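## Task

Put deep-well block M09 onto site 1 of carrier PC7, lying flat within the locators and turned so its well A1 sits at the A1-marked corner. Then slide PC7 into rail tracks 1-6 far enough that the lamp behind those tracks comes on, with the carrier resting down in the tracks. M06 and M60 must remain in their nests and sites 2 and 3 must stay empty. Finally release the gripper and back the arm away.

## Robot and tools

ROBOT. One six-joint arm (xArm6) carrying a two-finger parallel gripper; there is only one arm, so every motion argument is a single list of 7 numbers. Gripper axes: fingers point along its +z, and they open and close along its y. end_effector_position is the pinch point between the closed pads, roughly 2 cm short of the fingertips; closing pushes the tips about 10 mm further along +z. Joint ranges (rad, base outward): waist -6.283..6.283, shoulder -2.059..2.094, elbow -3.927..0.192, forearm roll -6.283..6.283, wrist pitch -1.693..3.142, wrist roll -6.283..6.283. The elbow cannot go fully straight.

SCENE FRAME. Origin on the table top under the arm base, +z up, +y to the left when facing along +x. The base may be slightly tilted. Reported hand positions can be off, more so far from the base.

SCENE LAYOUT (first task). Nests S1, S2, S3 stand in a row next to the apron, S1 closest to the arm: M60 (384-well plate) in S1, M06 (96-well plate) in S2, M09 (deep-well block) in S3. The next task's items are named in its own text. PC7 sits loose on the apron before the rails; you may slide and square it there. Site 1 is the site beside the carrier handle. Tracks 1-18 are numbered on the apron; track 1 is leftmost as seen from the base. Well A1 of any labelled item is at its labelled short end, in the corner far from the labelled long side. Grip a labware item only across its width, on the body above the flange (the hand opens to 84 mm). Never force a pad down onto a base flange: it can wedge and may not come free on opening.

execute_actions(actions). actions is a list of actions; each action is a table of up to 15 rows, each row lasting one control step (1/30 s); a short table repeats its final row to fill 15 steps. A row is [dx, dy, dz, rx, ry, rz, opening], all in [-1, 1]. dx..rz are an offset, in the gripper's own axes, from the hand pose measured when that action began (for a call's first action, the pose last reported in this scene). Every row is relative to that same start pose, not to the previous row. Scale: 1.0 = 0.6 m for dx, dy, dz and 180 degrees for rotation; rx, ry, rz form one rotation vector. opening is absolute, not an offset: +1 fully open (0.084 m), -1 closed. An empty list only returns state and images.

Each step the commanded pose is clipped to within 70 mm and 16 degrees of the measured pose, and damped inverse kinematics then chases it, favouring position over orientation. After an action the arm continues at most to the last clipped pose, so a distant goal needs further actions.

move(target, speed, blocking). target is one 7-number row as above: an offset in gripper axes from the pose in the latest result that shows one, plus an absolute opening (sent at the start). The hand follows a straight path, 0.5 to 10 s long (cut off at 10 s), rotating the short way. speed is the path's top speed in m/s, 0.002-0.5, default 0.25; rotation is capped at twice that in rad/s. The path ignores obstacles; the hand lags, may wander, and can exceed speed near full reach. Faster contact hits harder; aiming further beyond a contact presses harder. blocking=false returns after 0.5 s while the arm keeps going; until a result shows the move ended, other rows and moves are rejected, so use wait or stop. The result adds a move: line (done, off_target, moving, held, fault...) with limits (paced = pose clipped; held = a check blocked some steps, after which the arm may jump faster) and the distance to target.

wait(seconds): 0 to 10; the arm keeps its last command, a running move continues, returns early if it ends. stop(): brakes a running move (needs room; fingers keep moving). zoom_image(camera, region): camera is cam_high, cam_low or cam_wrist; region [x0, y0, x1, y1] in pixels, at most 504x504, origin top-left. read_manual(section): only "licences". finished_scene(scene): ends the given scene irreversibly and reports success; the goal must hold afterwards. Answering without any tool call ends everything.

RESULTS. The state line gives position (m) and orientation quaternion wxyz of the hand plus velocities, in the scene frame. grip_measured is the finger opening on the same -1..1 scale. Hand target is the pose the controller is currently driving to. pose unreachable means the clearance check altered or blocked the command (a base mount counts as arm). MOTOR HOT appears from 65 °C; at 80 °C an OVER-TEMPERATURE FAULT brakes the arm until it cools. Images come from cam_high, cam_low, cam_wrist, each 896x504; calibration (K, distortion, T_world_to_cam) is given and may be off by a couple of degrees and millimetres.

GRIPPING. To hold something, command an opening clearly under grip_measured; the bigger the gap, the firmer the squeeze (about 24 N per pad, up to ~6 cm wide). Re-sending the measured value still squeezes lightly; wide parts may slip. Fast closing can squeeze too hard.

CAUTIONS. Pressing against a rigid object builds force while the hand falls short of its target; zero offsets keep it up, only moving away relieves it. Against something yielding the hand keeps travelling. If a joint's contact torque reaches its limit (N m: waist 43.5, shoulder 43.5, elbow 26.1, forearm roll 26.1, wrist pitch 17.4, wrist roll 17.4, held load included) the arm backs off, freezes 10 s and drops the rest of the call. Occasional disturbances may tug a held part or nudge loose items. Do not knock or drop anything off the table; avoid drops, slips, slams, hard impacts and heavy pushing, and prefer smooth, economical motion. The simulation runs on while you compose replies, with the arm holding its last command.

Each tool is called by a JSON object that holds its "name" and its "arguments".

## Session

{"name": "execute_actions", "arguments": {"actions": []}}

Scene clock: 0.00 s.
end_effector_position=(-0.0470, -0.2678, +0.2638) grip_measured=+1.00 end_effector_quat_wxyz=(-0.193, +0.897, +0.338, +0.212) end_effector_velocity=(+0.000, +0.000, +0.000) end_effector_angular_velocity=(+0.000, -0.000, -0.001)
Joint positions: [-2.531 -1.326 -0.266  0.397  1.746  2.801  0.084]
Joint velocities: [-0.    -0.     0.     0.     0.001  0.    -0.   ]
Hand target: -0.047, -0.268, +0.264; -0.193, +0.897, +0.338, +0.212

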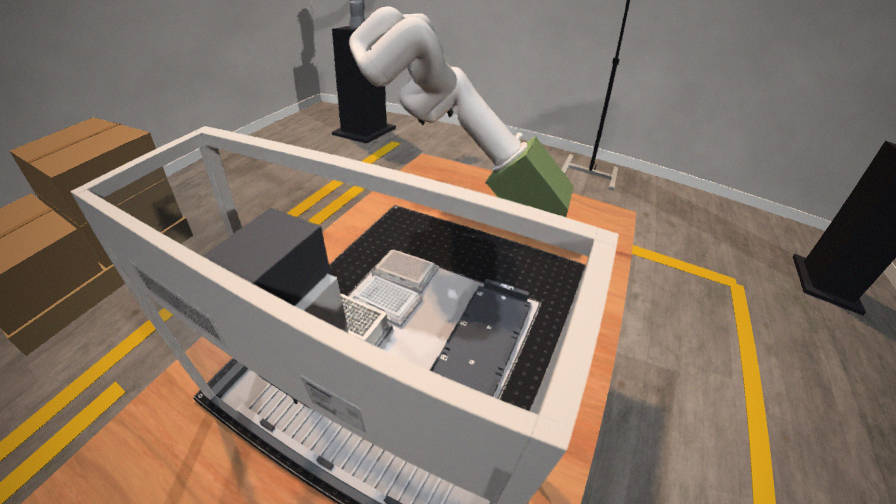

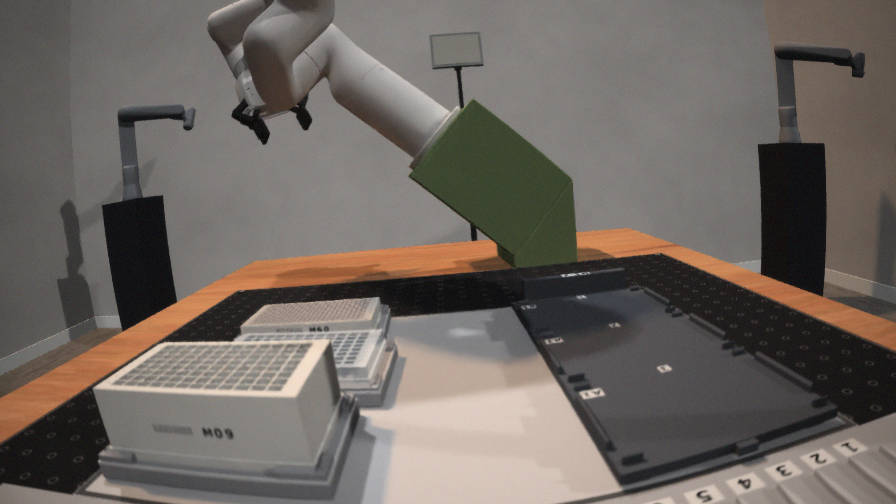

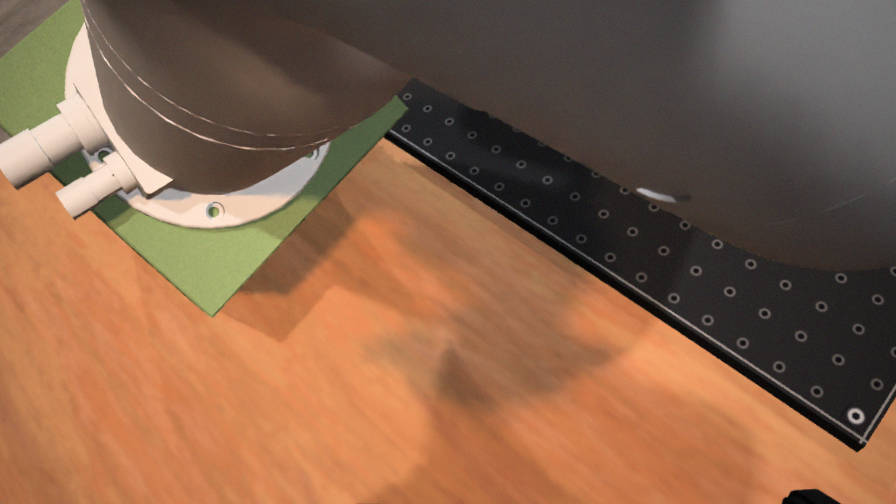

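{"name": "move", "arguments": {"target": [0.673,0.223,0.185,0.011,-0.19,-0.267,1], "speed": 0.2}}

Scene clock: 14.60 s.
end_effector_position=(-0.0262, -0.2579, +0.2669) grip_measured=+1.00 end_effector_quat_wxyz=(-0.187, +0.890, +0.362, +0.205) end_effector_velocity=(+0.000, +0.000, -0.000) end_effector_angular_velocity=(+0.000, -0.000, +0.001)
Joint positions: [-2.557 -1.494 -0.217  0.407  1.842  2.777  0.084]
Joint velocities: [ 0.    -0.     0.    -0.    -0.    -0.001  0.   ]
Hand target: -0.026, -0.258, +0.267; -0.187, +0.890, +0.362, +0.205
Off the commanded pose: 0.416 m, 56 deg; position and orientation clipped at the last step of the last action.
move: held; limits=paced,held; held on 77 of 86 steps, including the last
pose unreachable: on one or more control steps of this call, first in action 0 (counted from 0), an arm could not follow its commanded pose, so it was not sent that pose on those steps. On the call's last step it was still not sent that pose. It may still have moved: this result reports where it is.
cause: the commanded pose would bring two parts of the arm too close to each other (joints 3 (elbow) to 6 (wrist roll) lie between them).
camera_calibration (this result's frames):
cam_wrist: T_world_to_cam=[[0.71259, -0.67823, -0.179495, -0.0756323], [-0.66004, -0.561358, -0.499224, 0.0402042], [0.237828, 0.474216, -0.847677, 0.485945], [0, 0, 0, 1]] pos_world=[-0.0351401, -0.25917, 0.41842]

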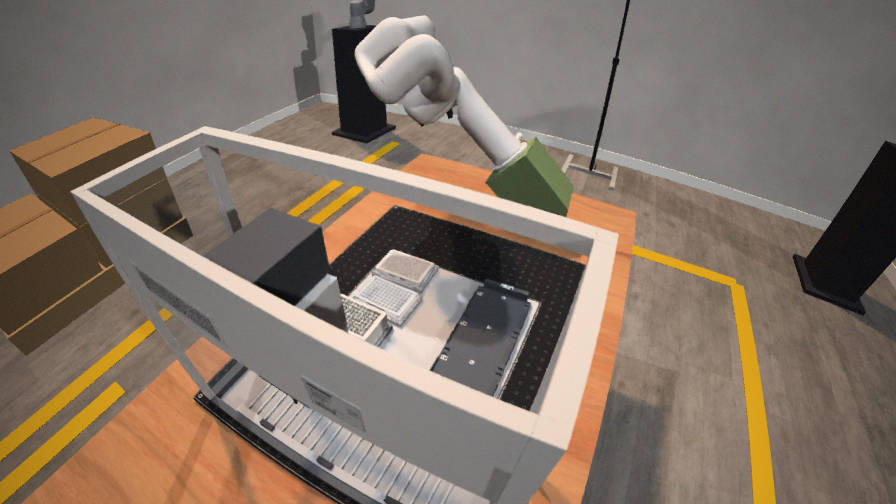

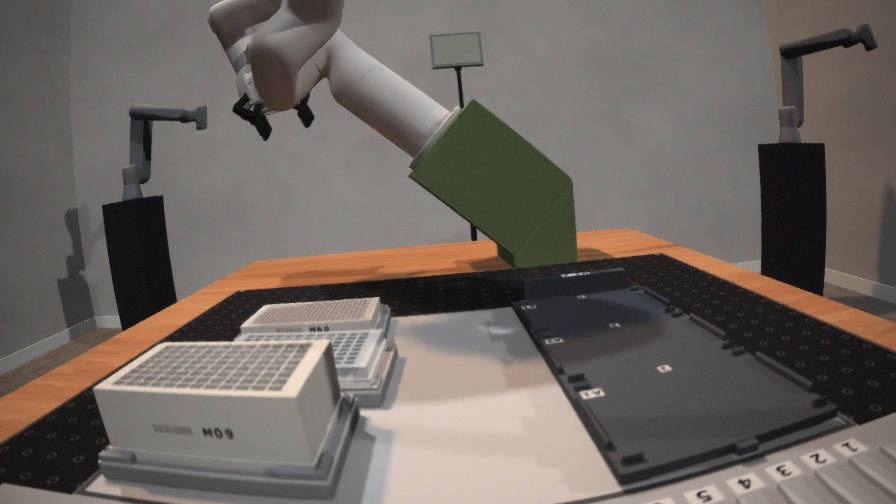

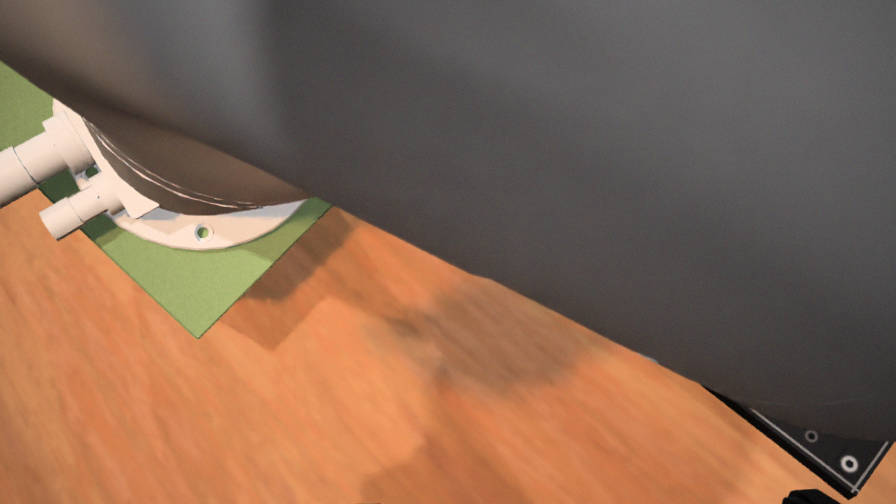

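{"name": "move", "arguments": {"target": [-0.275,0.134,-0.158,0,0,0,1], "speed": 0.2}}

Scene clock: 22.50 s.
end_effector_position=(-0.0977, -0.4503, +0.2494) grip_measured=+1.00 end_effector_quat_wxyz=(-0.188, +0.890, +0.361, +0.205) end_effector_velocity=(-0.001, -0.002, +0.000) end_effector_angular_velocity=(-0.001, +0.001, +0.001)
Joint positions: [-2.147 -0.711 -0.823  0.418  1.516  3.084  0.084]
Joint velocities: [ 0.002  0.005 -0.008 -0.001  0.     0.002  0.   ]
Hand target: -0.098, -0.451, +0.249; -0.188, +0.890, +0.361, +0.205
Off the commanded pose: 0.001 m, 0 deg.
move: done
camera_calibration (this result's frames):
cam_wrist: T_world_to_cam=[[0.712339, -0.678152, -0.180784, -0.157921], [-0.660404, -0.560473, -0.499737, -0.123189], [0.237573, 0.475372, -0.847101, 0.579757], [0, 0, 0, 1]] pos_world=[-0.106596, -0.451739, 0.401001]

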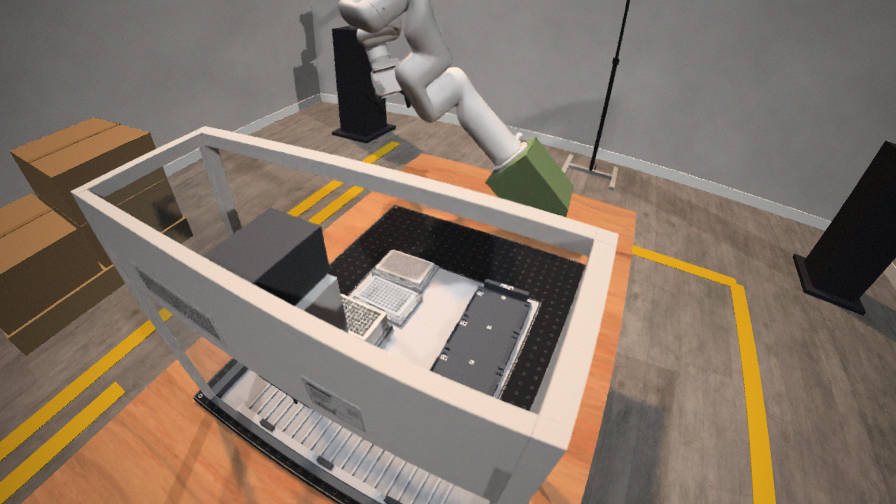

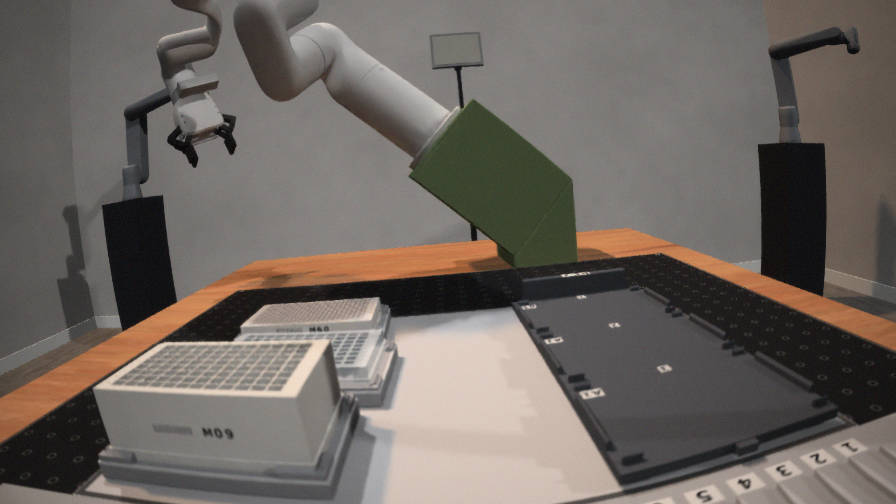

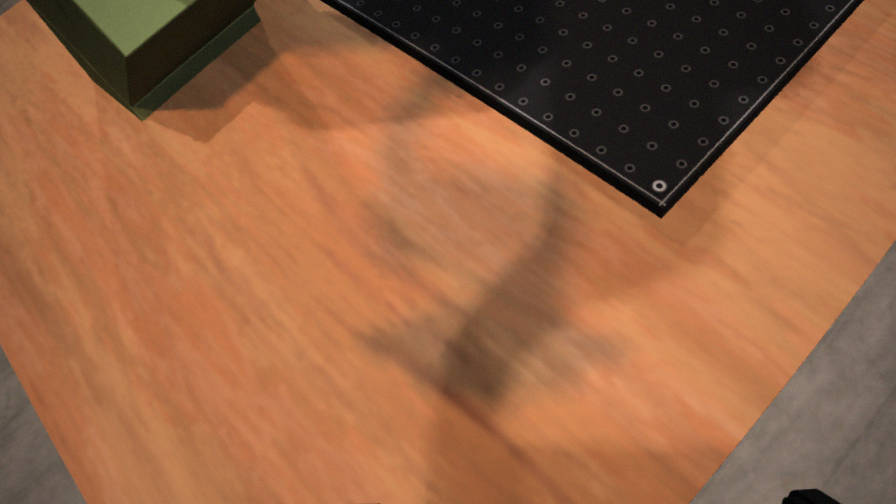

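{"name": "move", "arguments": {"target": [0.36,0.424,0.18,0,0,0,1], "speed": 0.2}}

Scene clock: 30.33 s.
end_effector_position=(+0.2519, -0.4450, +0.2183) grip_measured=+1.00 end_effector_quat_wxyz=(-0.189, +0.890, +0.362, +0.204) end_effector_velocity=(+0.001, +0.001, -0.000) end_effector_angular_velocity=(+0.001, +0.000, +0.002)
Joint positions: [-0.756 -0.714 -0.724  0.059  1.027  4.474  0.084]
Joint velocities: [ 0.005  0.003 -0.001 -0.002 -0.001  0.004  0.   ]
Hand target: +0.252, -0.445, +0.218; -0.189, +0.890, +0.362, +0.204
Off the commanded pose: 0.001 m, 0 deg.
move: done
camera_calibration (this result's frames):
cam_wrist: T_world_to_cam=[[0.713564, -0.676222, -0.183167, -0.407927], [-0.659964, -0.56107, -0.499647, 0.0946571], [0.235102, 0.477414, -0.846642, 0.469275], [0, 0, 0, 1]] pos_world=[0.243225, -0.446778, 0.369884]

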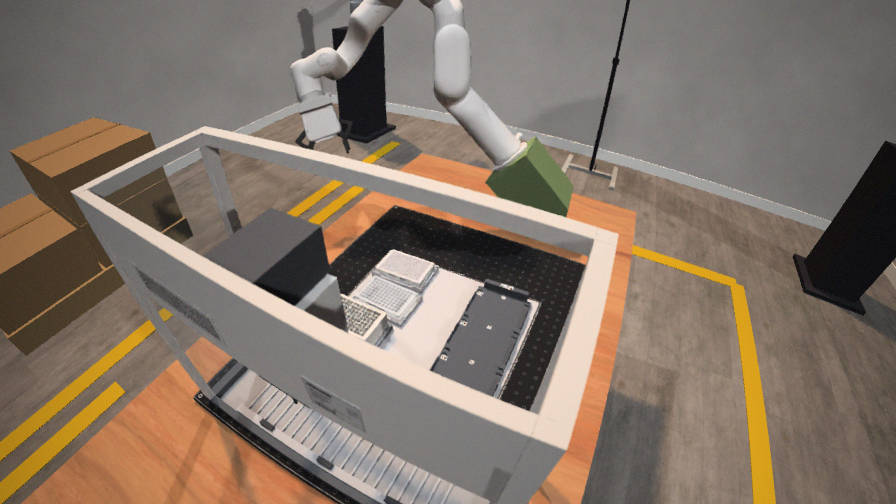

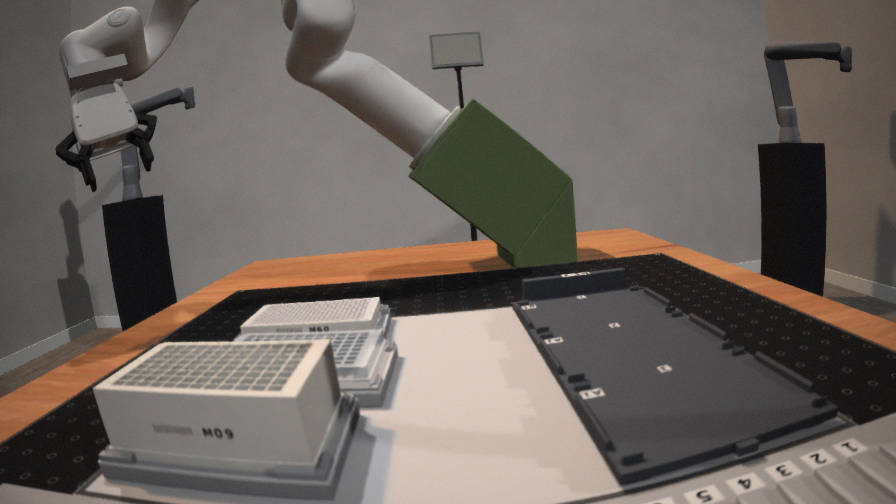

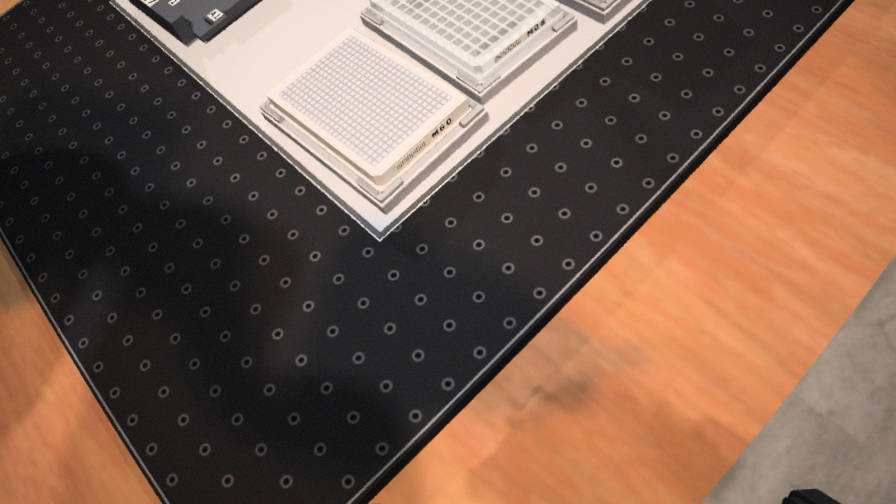

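{"name": "move", "arguments": {"target": [0.468,-0.199,0.197,0.01,-0.183,-0.2505,1], "speed": 0.2}}

Scene clock: 40.00 s.
end_effector_position=(+0.3754, -0.1490, +0.2808) grip_measured=+1.00 end_effector_quat_wxyz=(-0.004, +0.702, +0.713, -0.001) end_effector_velocity=(+0.000, +0.001, -0.000) end_effector_angular_velocity=(-0.001, +0.001, +0.005)
Joint positions: [ 0.496 -0.156 -0.697 -0.827  1.268  5.479  0.084]
Joint velocities: [ 0.002  0.005 -0.002  0.     0.    -0.001 -0.   ]
Hand target: +0.375, -0.149, +0.281; -0.004, +0.701, +0.713, -0.001
Off the commanded pose: 0.001 m, 0 deg.
move: done
camera_calibration (this result's frames):
cam_wrist: T_world_to_cam=[[0.999964, 0.00713177, 0.0045529, -0.342885], [0.007158, -0.999958, -0.00577251, -0.0810147], [0.00451154, 0.0058049, -0.999973, 0.41111], [0, 0, 0, 1]] pos_world=[0.341598, -0.0809524, 0.412193]

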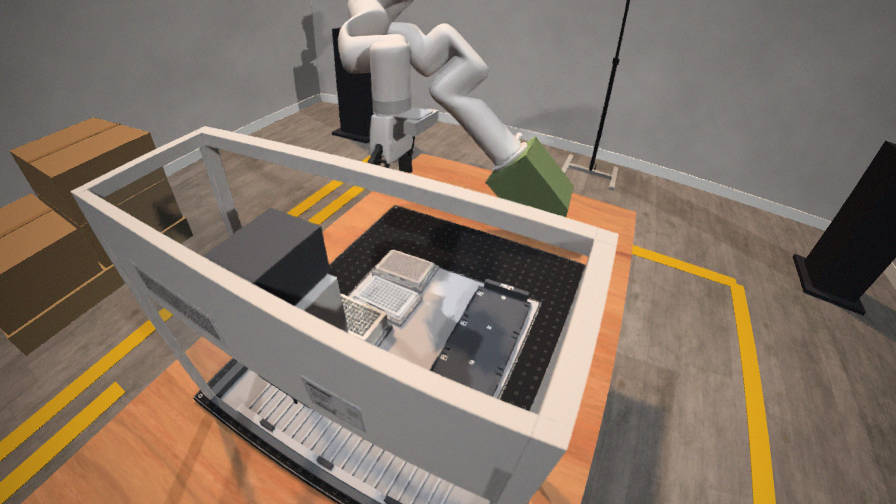

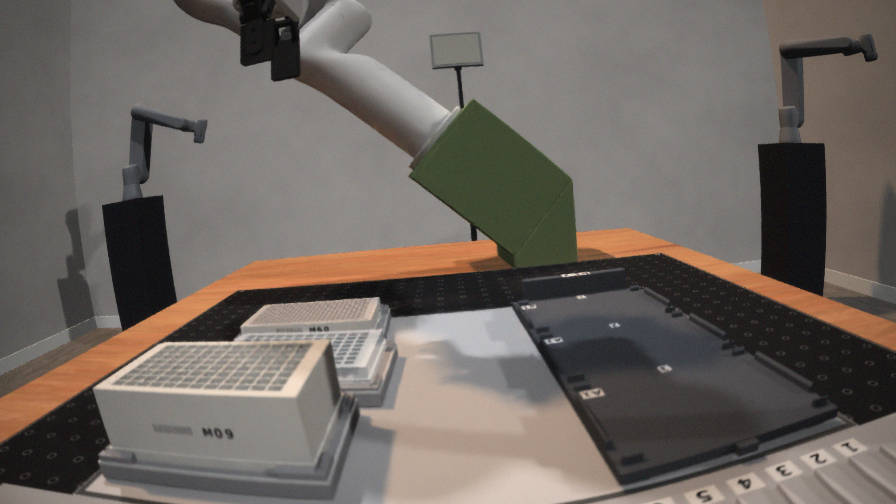

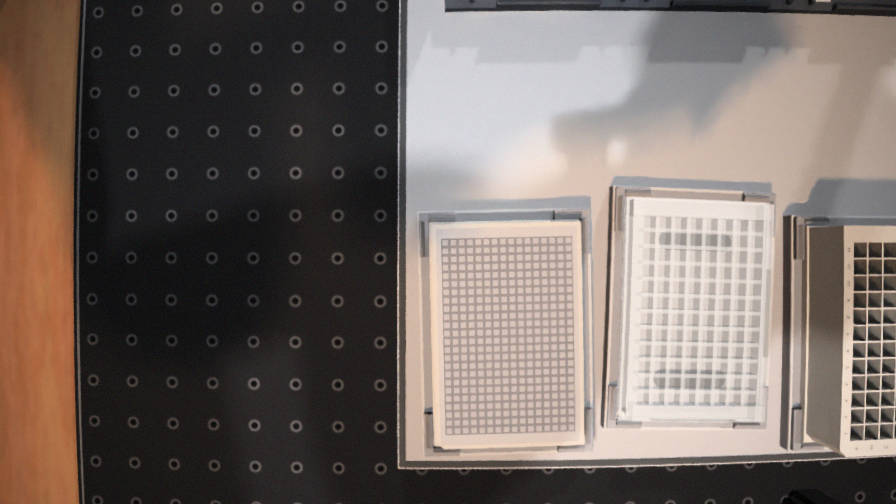

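{"name": "move", "arguments": {"target": [0.03,0.2,0.12,0,0,-0.6,1], "speed": 0.35}}

{"name": "move", "arguments": {"target": [0,0,0,0,0,-0.4,1], "speed": 0.35}}

Scene clock: 52.50 s.
end_effector_position=(+0.4947, -0.1292, +0.2084) grip_measured=+1.00 end_effector_quat_wxyz=(-0.003, -0.164, +0.987, +0.003) end_effector_velocity=(+0.000, +0.000, -0.000) end_effector_angular_velocity=(+0.001, +0.001, +0.007)
Joint positions: [ 0.318  0.293 -1.063 -0.942  1.115  3.576  0.084]
Joint velocities: [ 0.     0.002 -0.002  0.002  0.001 -0.007  0.   ]
Hand target: +0.495, -0.129, +0.208; -0.003, -0.164, +0.986, +0.003
Off the commanded pose: 0.000 m, 0 deg.
move: done
camera_calibration (this result's frames):
cam_wrist: T_world_to_cam=[[-0.315059, 0.948908, 0.0176324, 0.307555], [0.949013, 0.315192, -0.00525849, -0.358624], [-0.0105474, 0.0150766, -0.999831, 0.346691], [0, 0, 0, 1]] pos_world=[0.440894, -0.184033, 0.339323]

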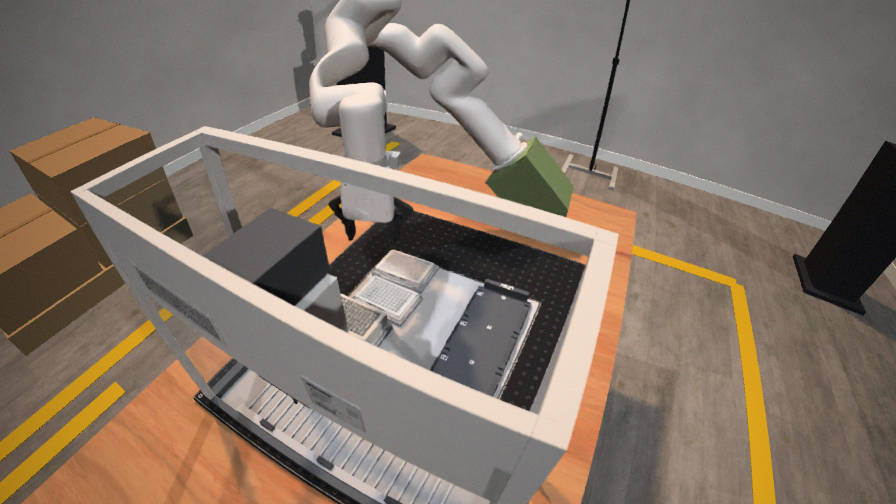

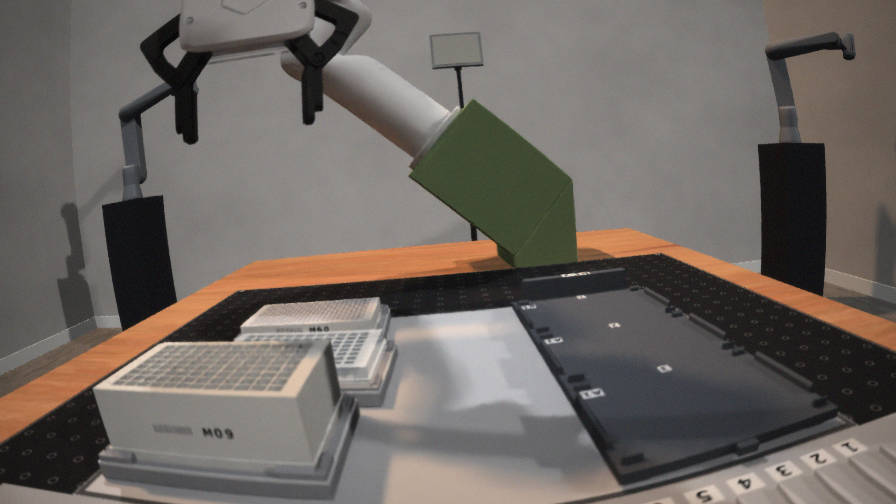

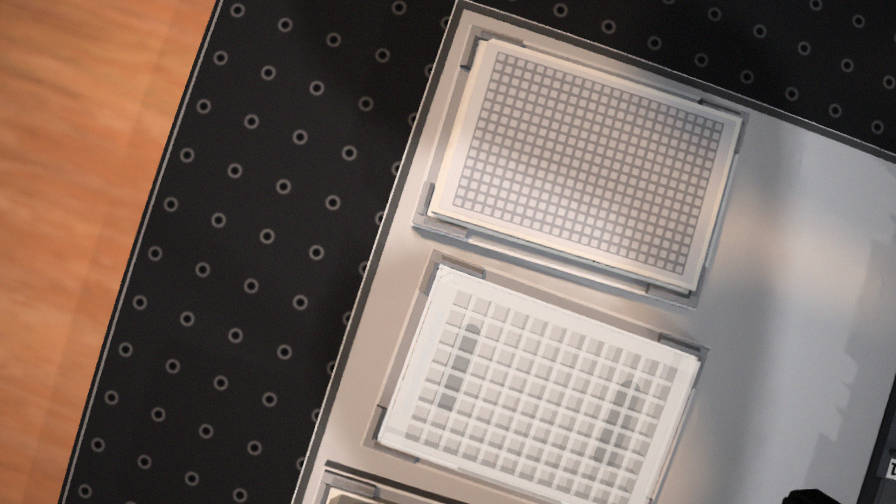

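Scene clock: 54.77 s.
end_effector_position=(+0.4947, -0.1292, +0.2084) grip_measured=+1.00 end_effector_quat_wxyz=(+0.000, +0.712, -0.702, -0.004) end_effector_velocity=(-0.000, +0.000, +0.000) end_effector_angular_velocity=(+0.001, +0.000, +0.006)
Joint positions: [ 0.318  0.293 -1.063 -0.943  1.115  2.319  0.084]
Joint velocities: [ 0.001  0.    -0.     0.001  0.    -0.006 -0.   ]
Hand target: +0.495, -0.129, +0.208; +0.000, +0.712, -0.702, -0.004
Off the commanded pose: 0.000 m, 0 deg.
move: done
camera_calibration (this result's frames):
cam_wrist: T_world_to_cam=[[-0.999843, -0.00605222, 0.016629, 0.52312], [-0.00598516, 0.999974, 0.00407963, 0.200386], [-0.0166532, 0.00397946, -0.999853, 0.34828], [0, 0, 0, 1]] pos_world=[0.530038, -0.1986, 0.338713]

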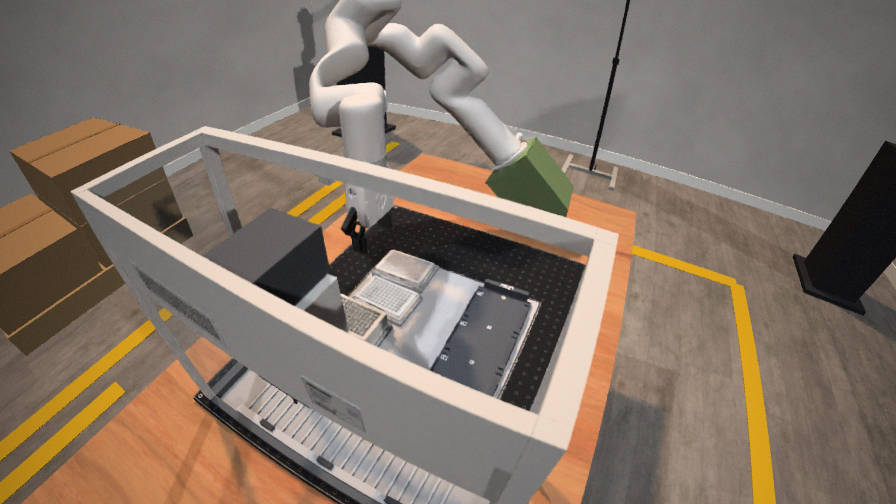

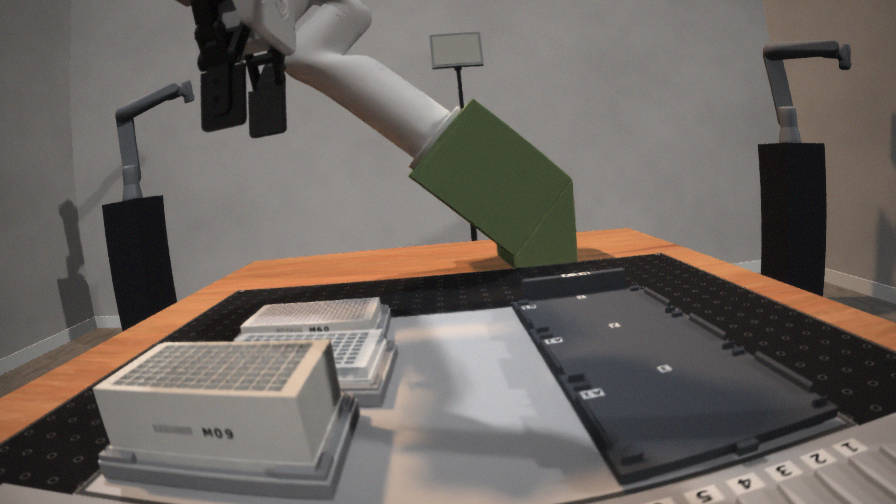

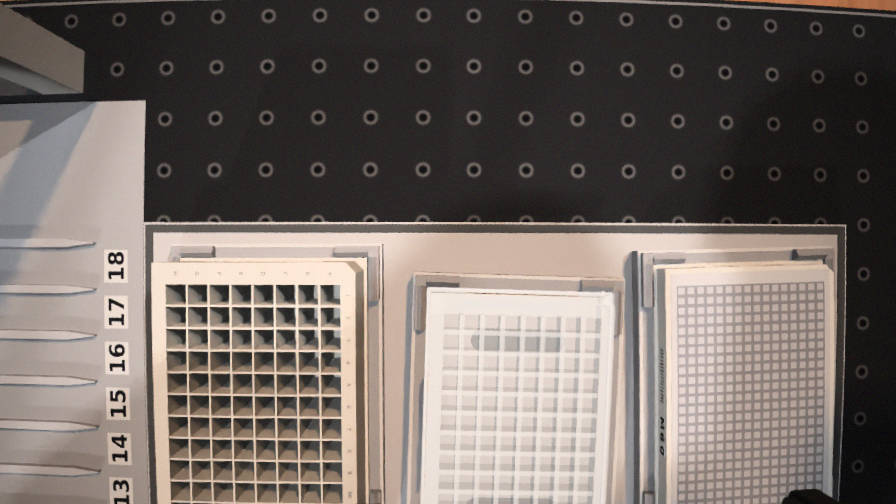

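{"name": "move", "arguments": {"target": [0.002,-0.184,0.15,0,0,0,1], "speed": 0.2}}

Scene clock: 64.83 s.
end_effector_position=(+0.6049, -0.1289, +0.1183) grip_measured=+1.00 end_effector_quat_wxyz=(-0.000, +0.712, -0.702, -0.004) end_effector_velocity=(-0.001, +0.001, -0.003) end_effector_angular_velocity=(-0.000, +0.005, +0.003)
Joint positions: [ 0.174  0.713 -1.538 -0.989  1.06   2.203  0.084]
Joint velocities: [-0.002  0.006 -0.003  0.001  0.001 -0.002 -0.   ]
Hand target: +0.605, -0.129, +0.118; -0.000, +0.712, -0.702, -0.004
Off the commanded pose: 0.001 m, 0 deg.
move: done
camera_calibration (this result's frames):
cam_wrist: T_world_to_cam=[[-0.999861, -0.00574701, 0.0156369, 0.634956], [-0.00567427, 0.999973, 0.00469208, 0.200826], [-0.0156634, 0.0046027, -0.999867, 0.259543], [0, 0, 0, 1]] pos_world=[0.640073, -0.198366, 0.248637]

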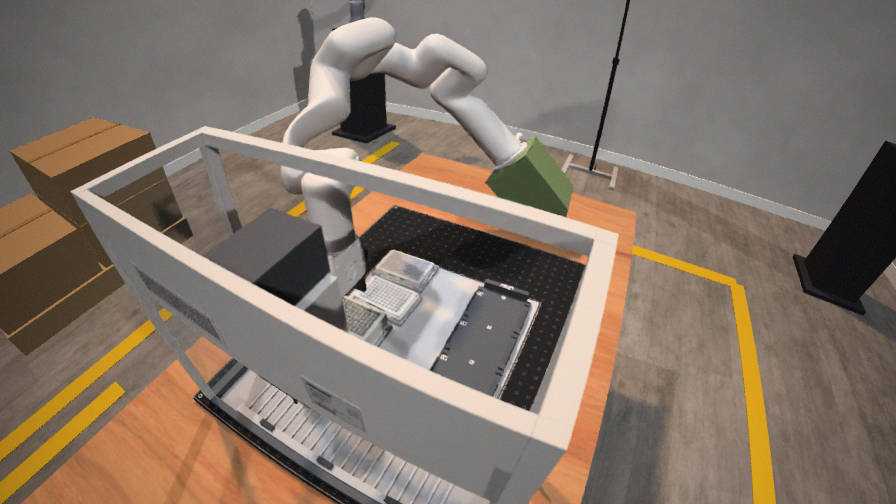

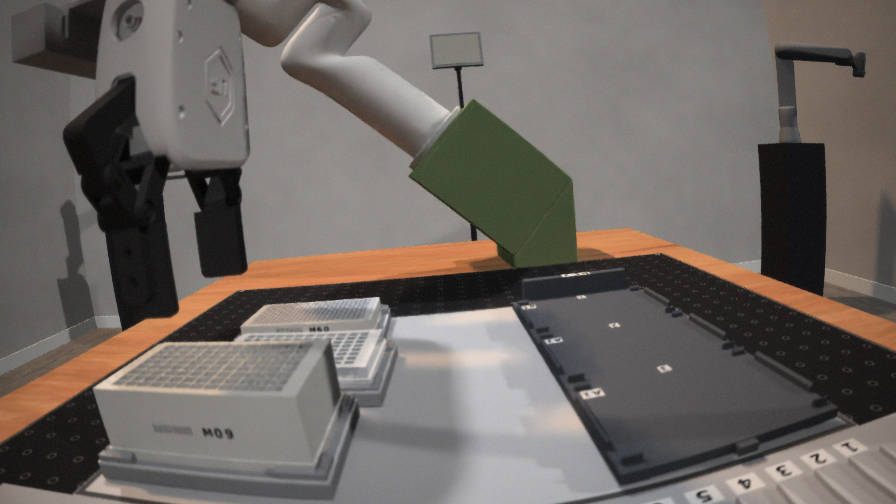

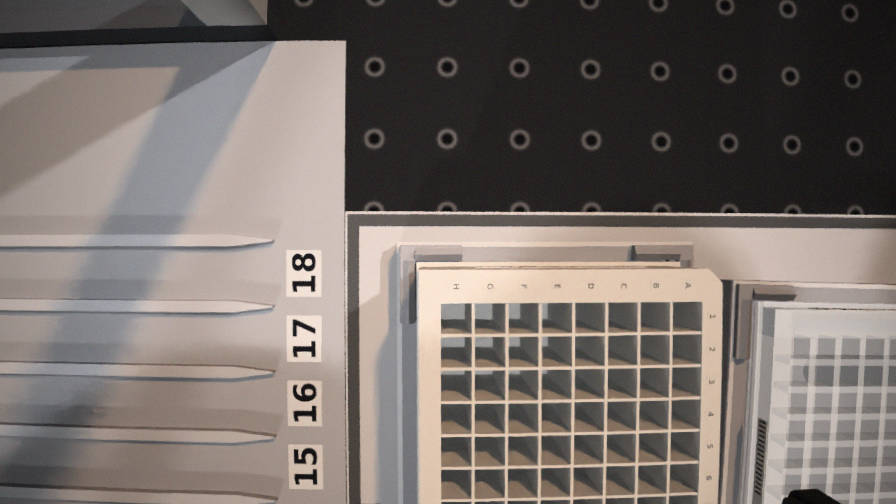

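{"name": "move", "arguments": {"target": [0.006,0.002,0.047,0,0,0,1], "speed": 0.1}}

Scene clock: 72.67 s.
end_effector_position=(+0.6038, -0.1324, +0.0904) grip_measured=+1.00 end_effector_quat_wxyz=(-0.001, +0.712, -0.702, -0.004) end_effector_velocity=(+0.001, -0.001, +0.001) end_effector_angular_velocity=(-0.001, -0.002, -0.002)
Joint positions: [ 0.13   0.745 -1.542 -1.023  1.017  2.211  0.084]
Joint velocities: [-0.    -0.001 -0.002 -0.001  0.     0.001 -0.   ]
Hand target: +0.604, -0.132, +0.090; -0.000, +0.712, -0.702, -0.004
Off the commanded pose: 0.000 m, 0 deg.
move: done
camera_calibration (this result's frames):
cam_wrist: T_world_to_cam=[[-0.99987, -0.0054945, 0.0151357, 0.634346], [-0.00542012, 0.999973, 0.00495067, 0.20429], [-0.0151625, 0.00486799, -0.999873, 0.231421], [0, 0, 0, 1]] pos_world=[0.63888, -0.201926, 0.220779]

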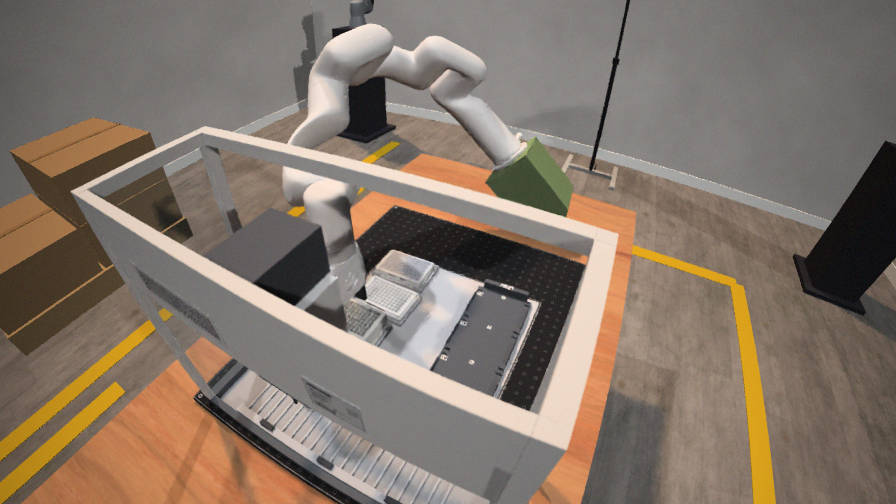

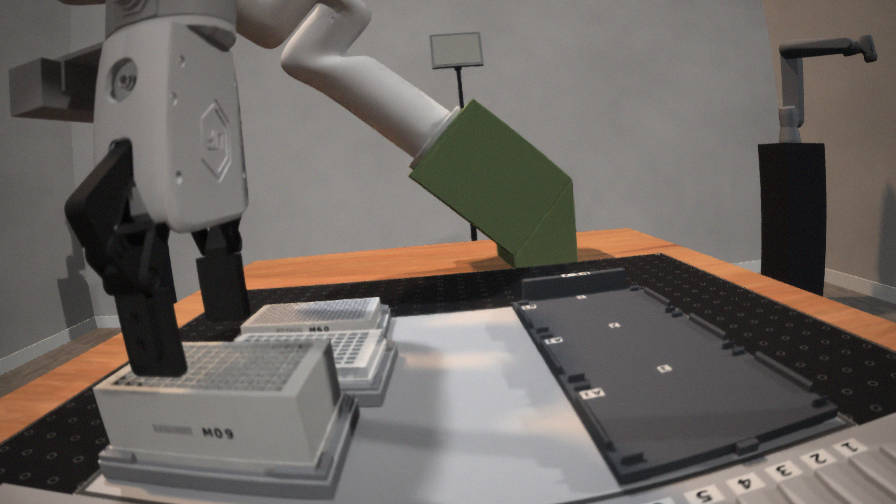

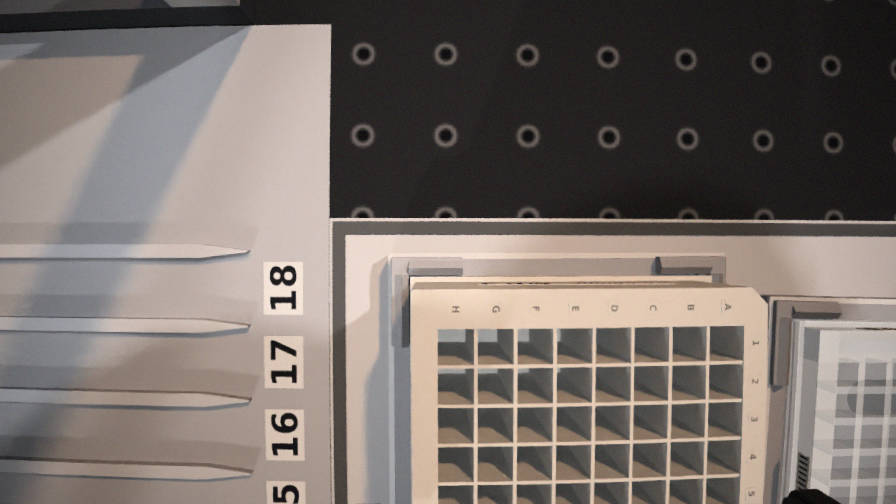

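{"name": "move", "arguments": {"target": [0,0,0.03,0,0,0,1], "speed": 0.03}}

Scene clock: 82.83 s.
end_effector_position=(+0.6057, -0.1326, +0.0759) grip_measured=+1.00 end_effector_quat_wxyz=(-0.003, +0.711, -0.703, -0.002) end_effector_velocity=(-0.001, +0.000, -0.003) end_effector_angular_velocity=(-0.001, +0.002, +0.002)
Joint positions: [ 0.109  0.771 -1.555 -1.043  0.994  2.218  0.084]
Joint velocities: [-0.004  0.004  0.    -0.003 -0.002  0.001  0.   ]
Hand target: +0.604, -0.132, +0.072; -0.001, +0.712, -0.702, -0.004
Off the commanded pose: 0.004 m, 0 deg.
move: off_target
camera_calibration (this result's frames):
cam_wrist: T_world_to_cam=[[-0.999944, -0.00380741, 0.00985602, 0.637173], [-0.00375363, 0.999978, 0.00546952, 0.203516], [-0.00987662, 0.00543222, -0.999936, 0.213767], [0, 0, 0, 1]] pos_world=[0.640013, -0.202246, 0.206361]

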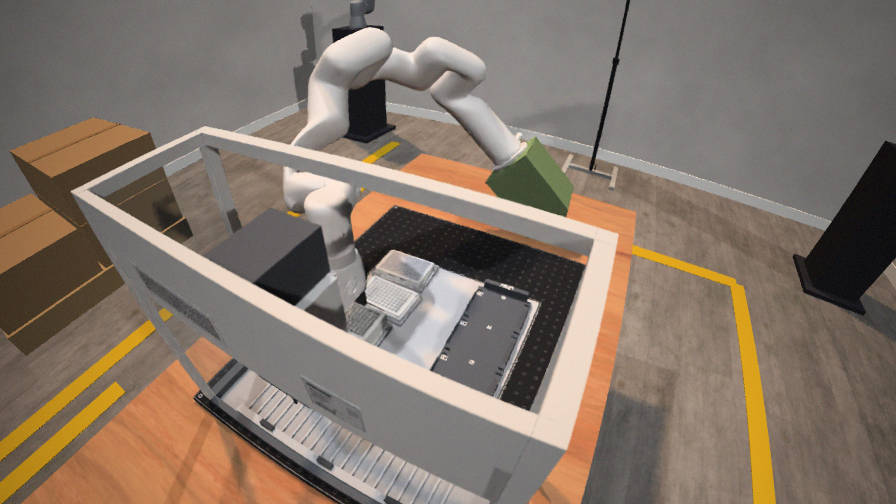

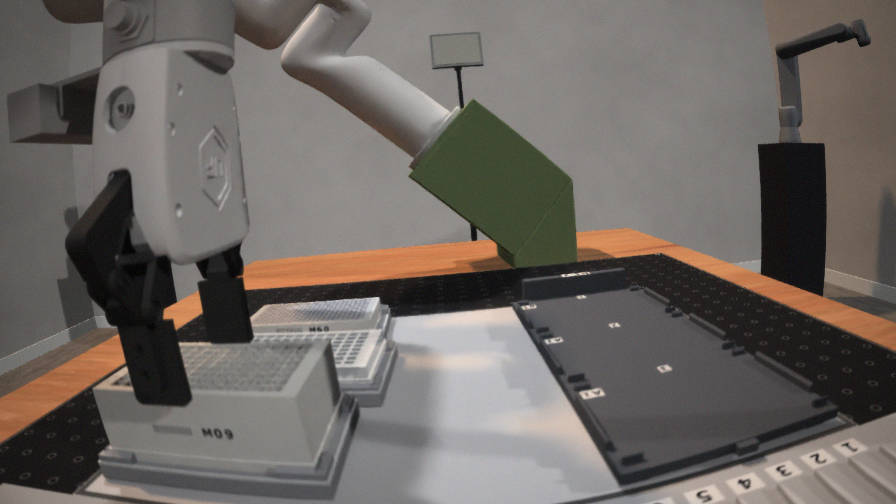

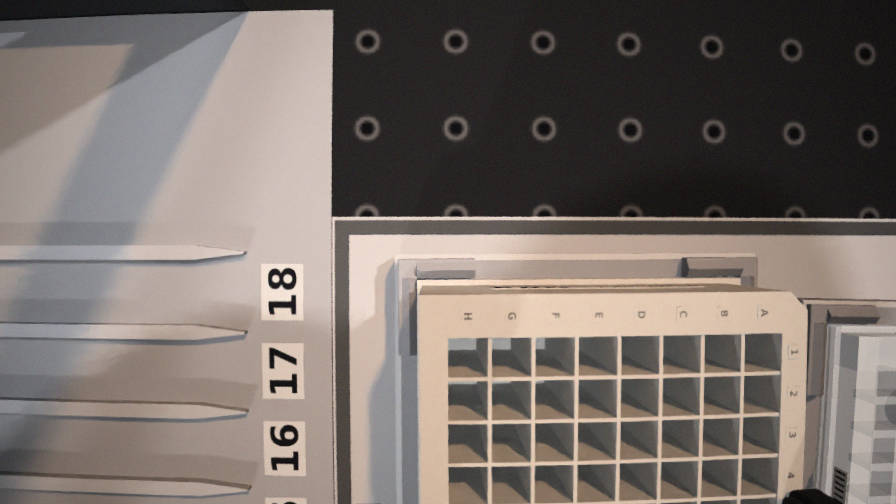

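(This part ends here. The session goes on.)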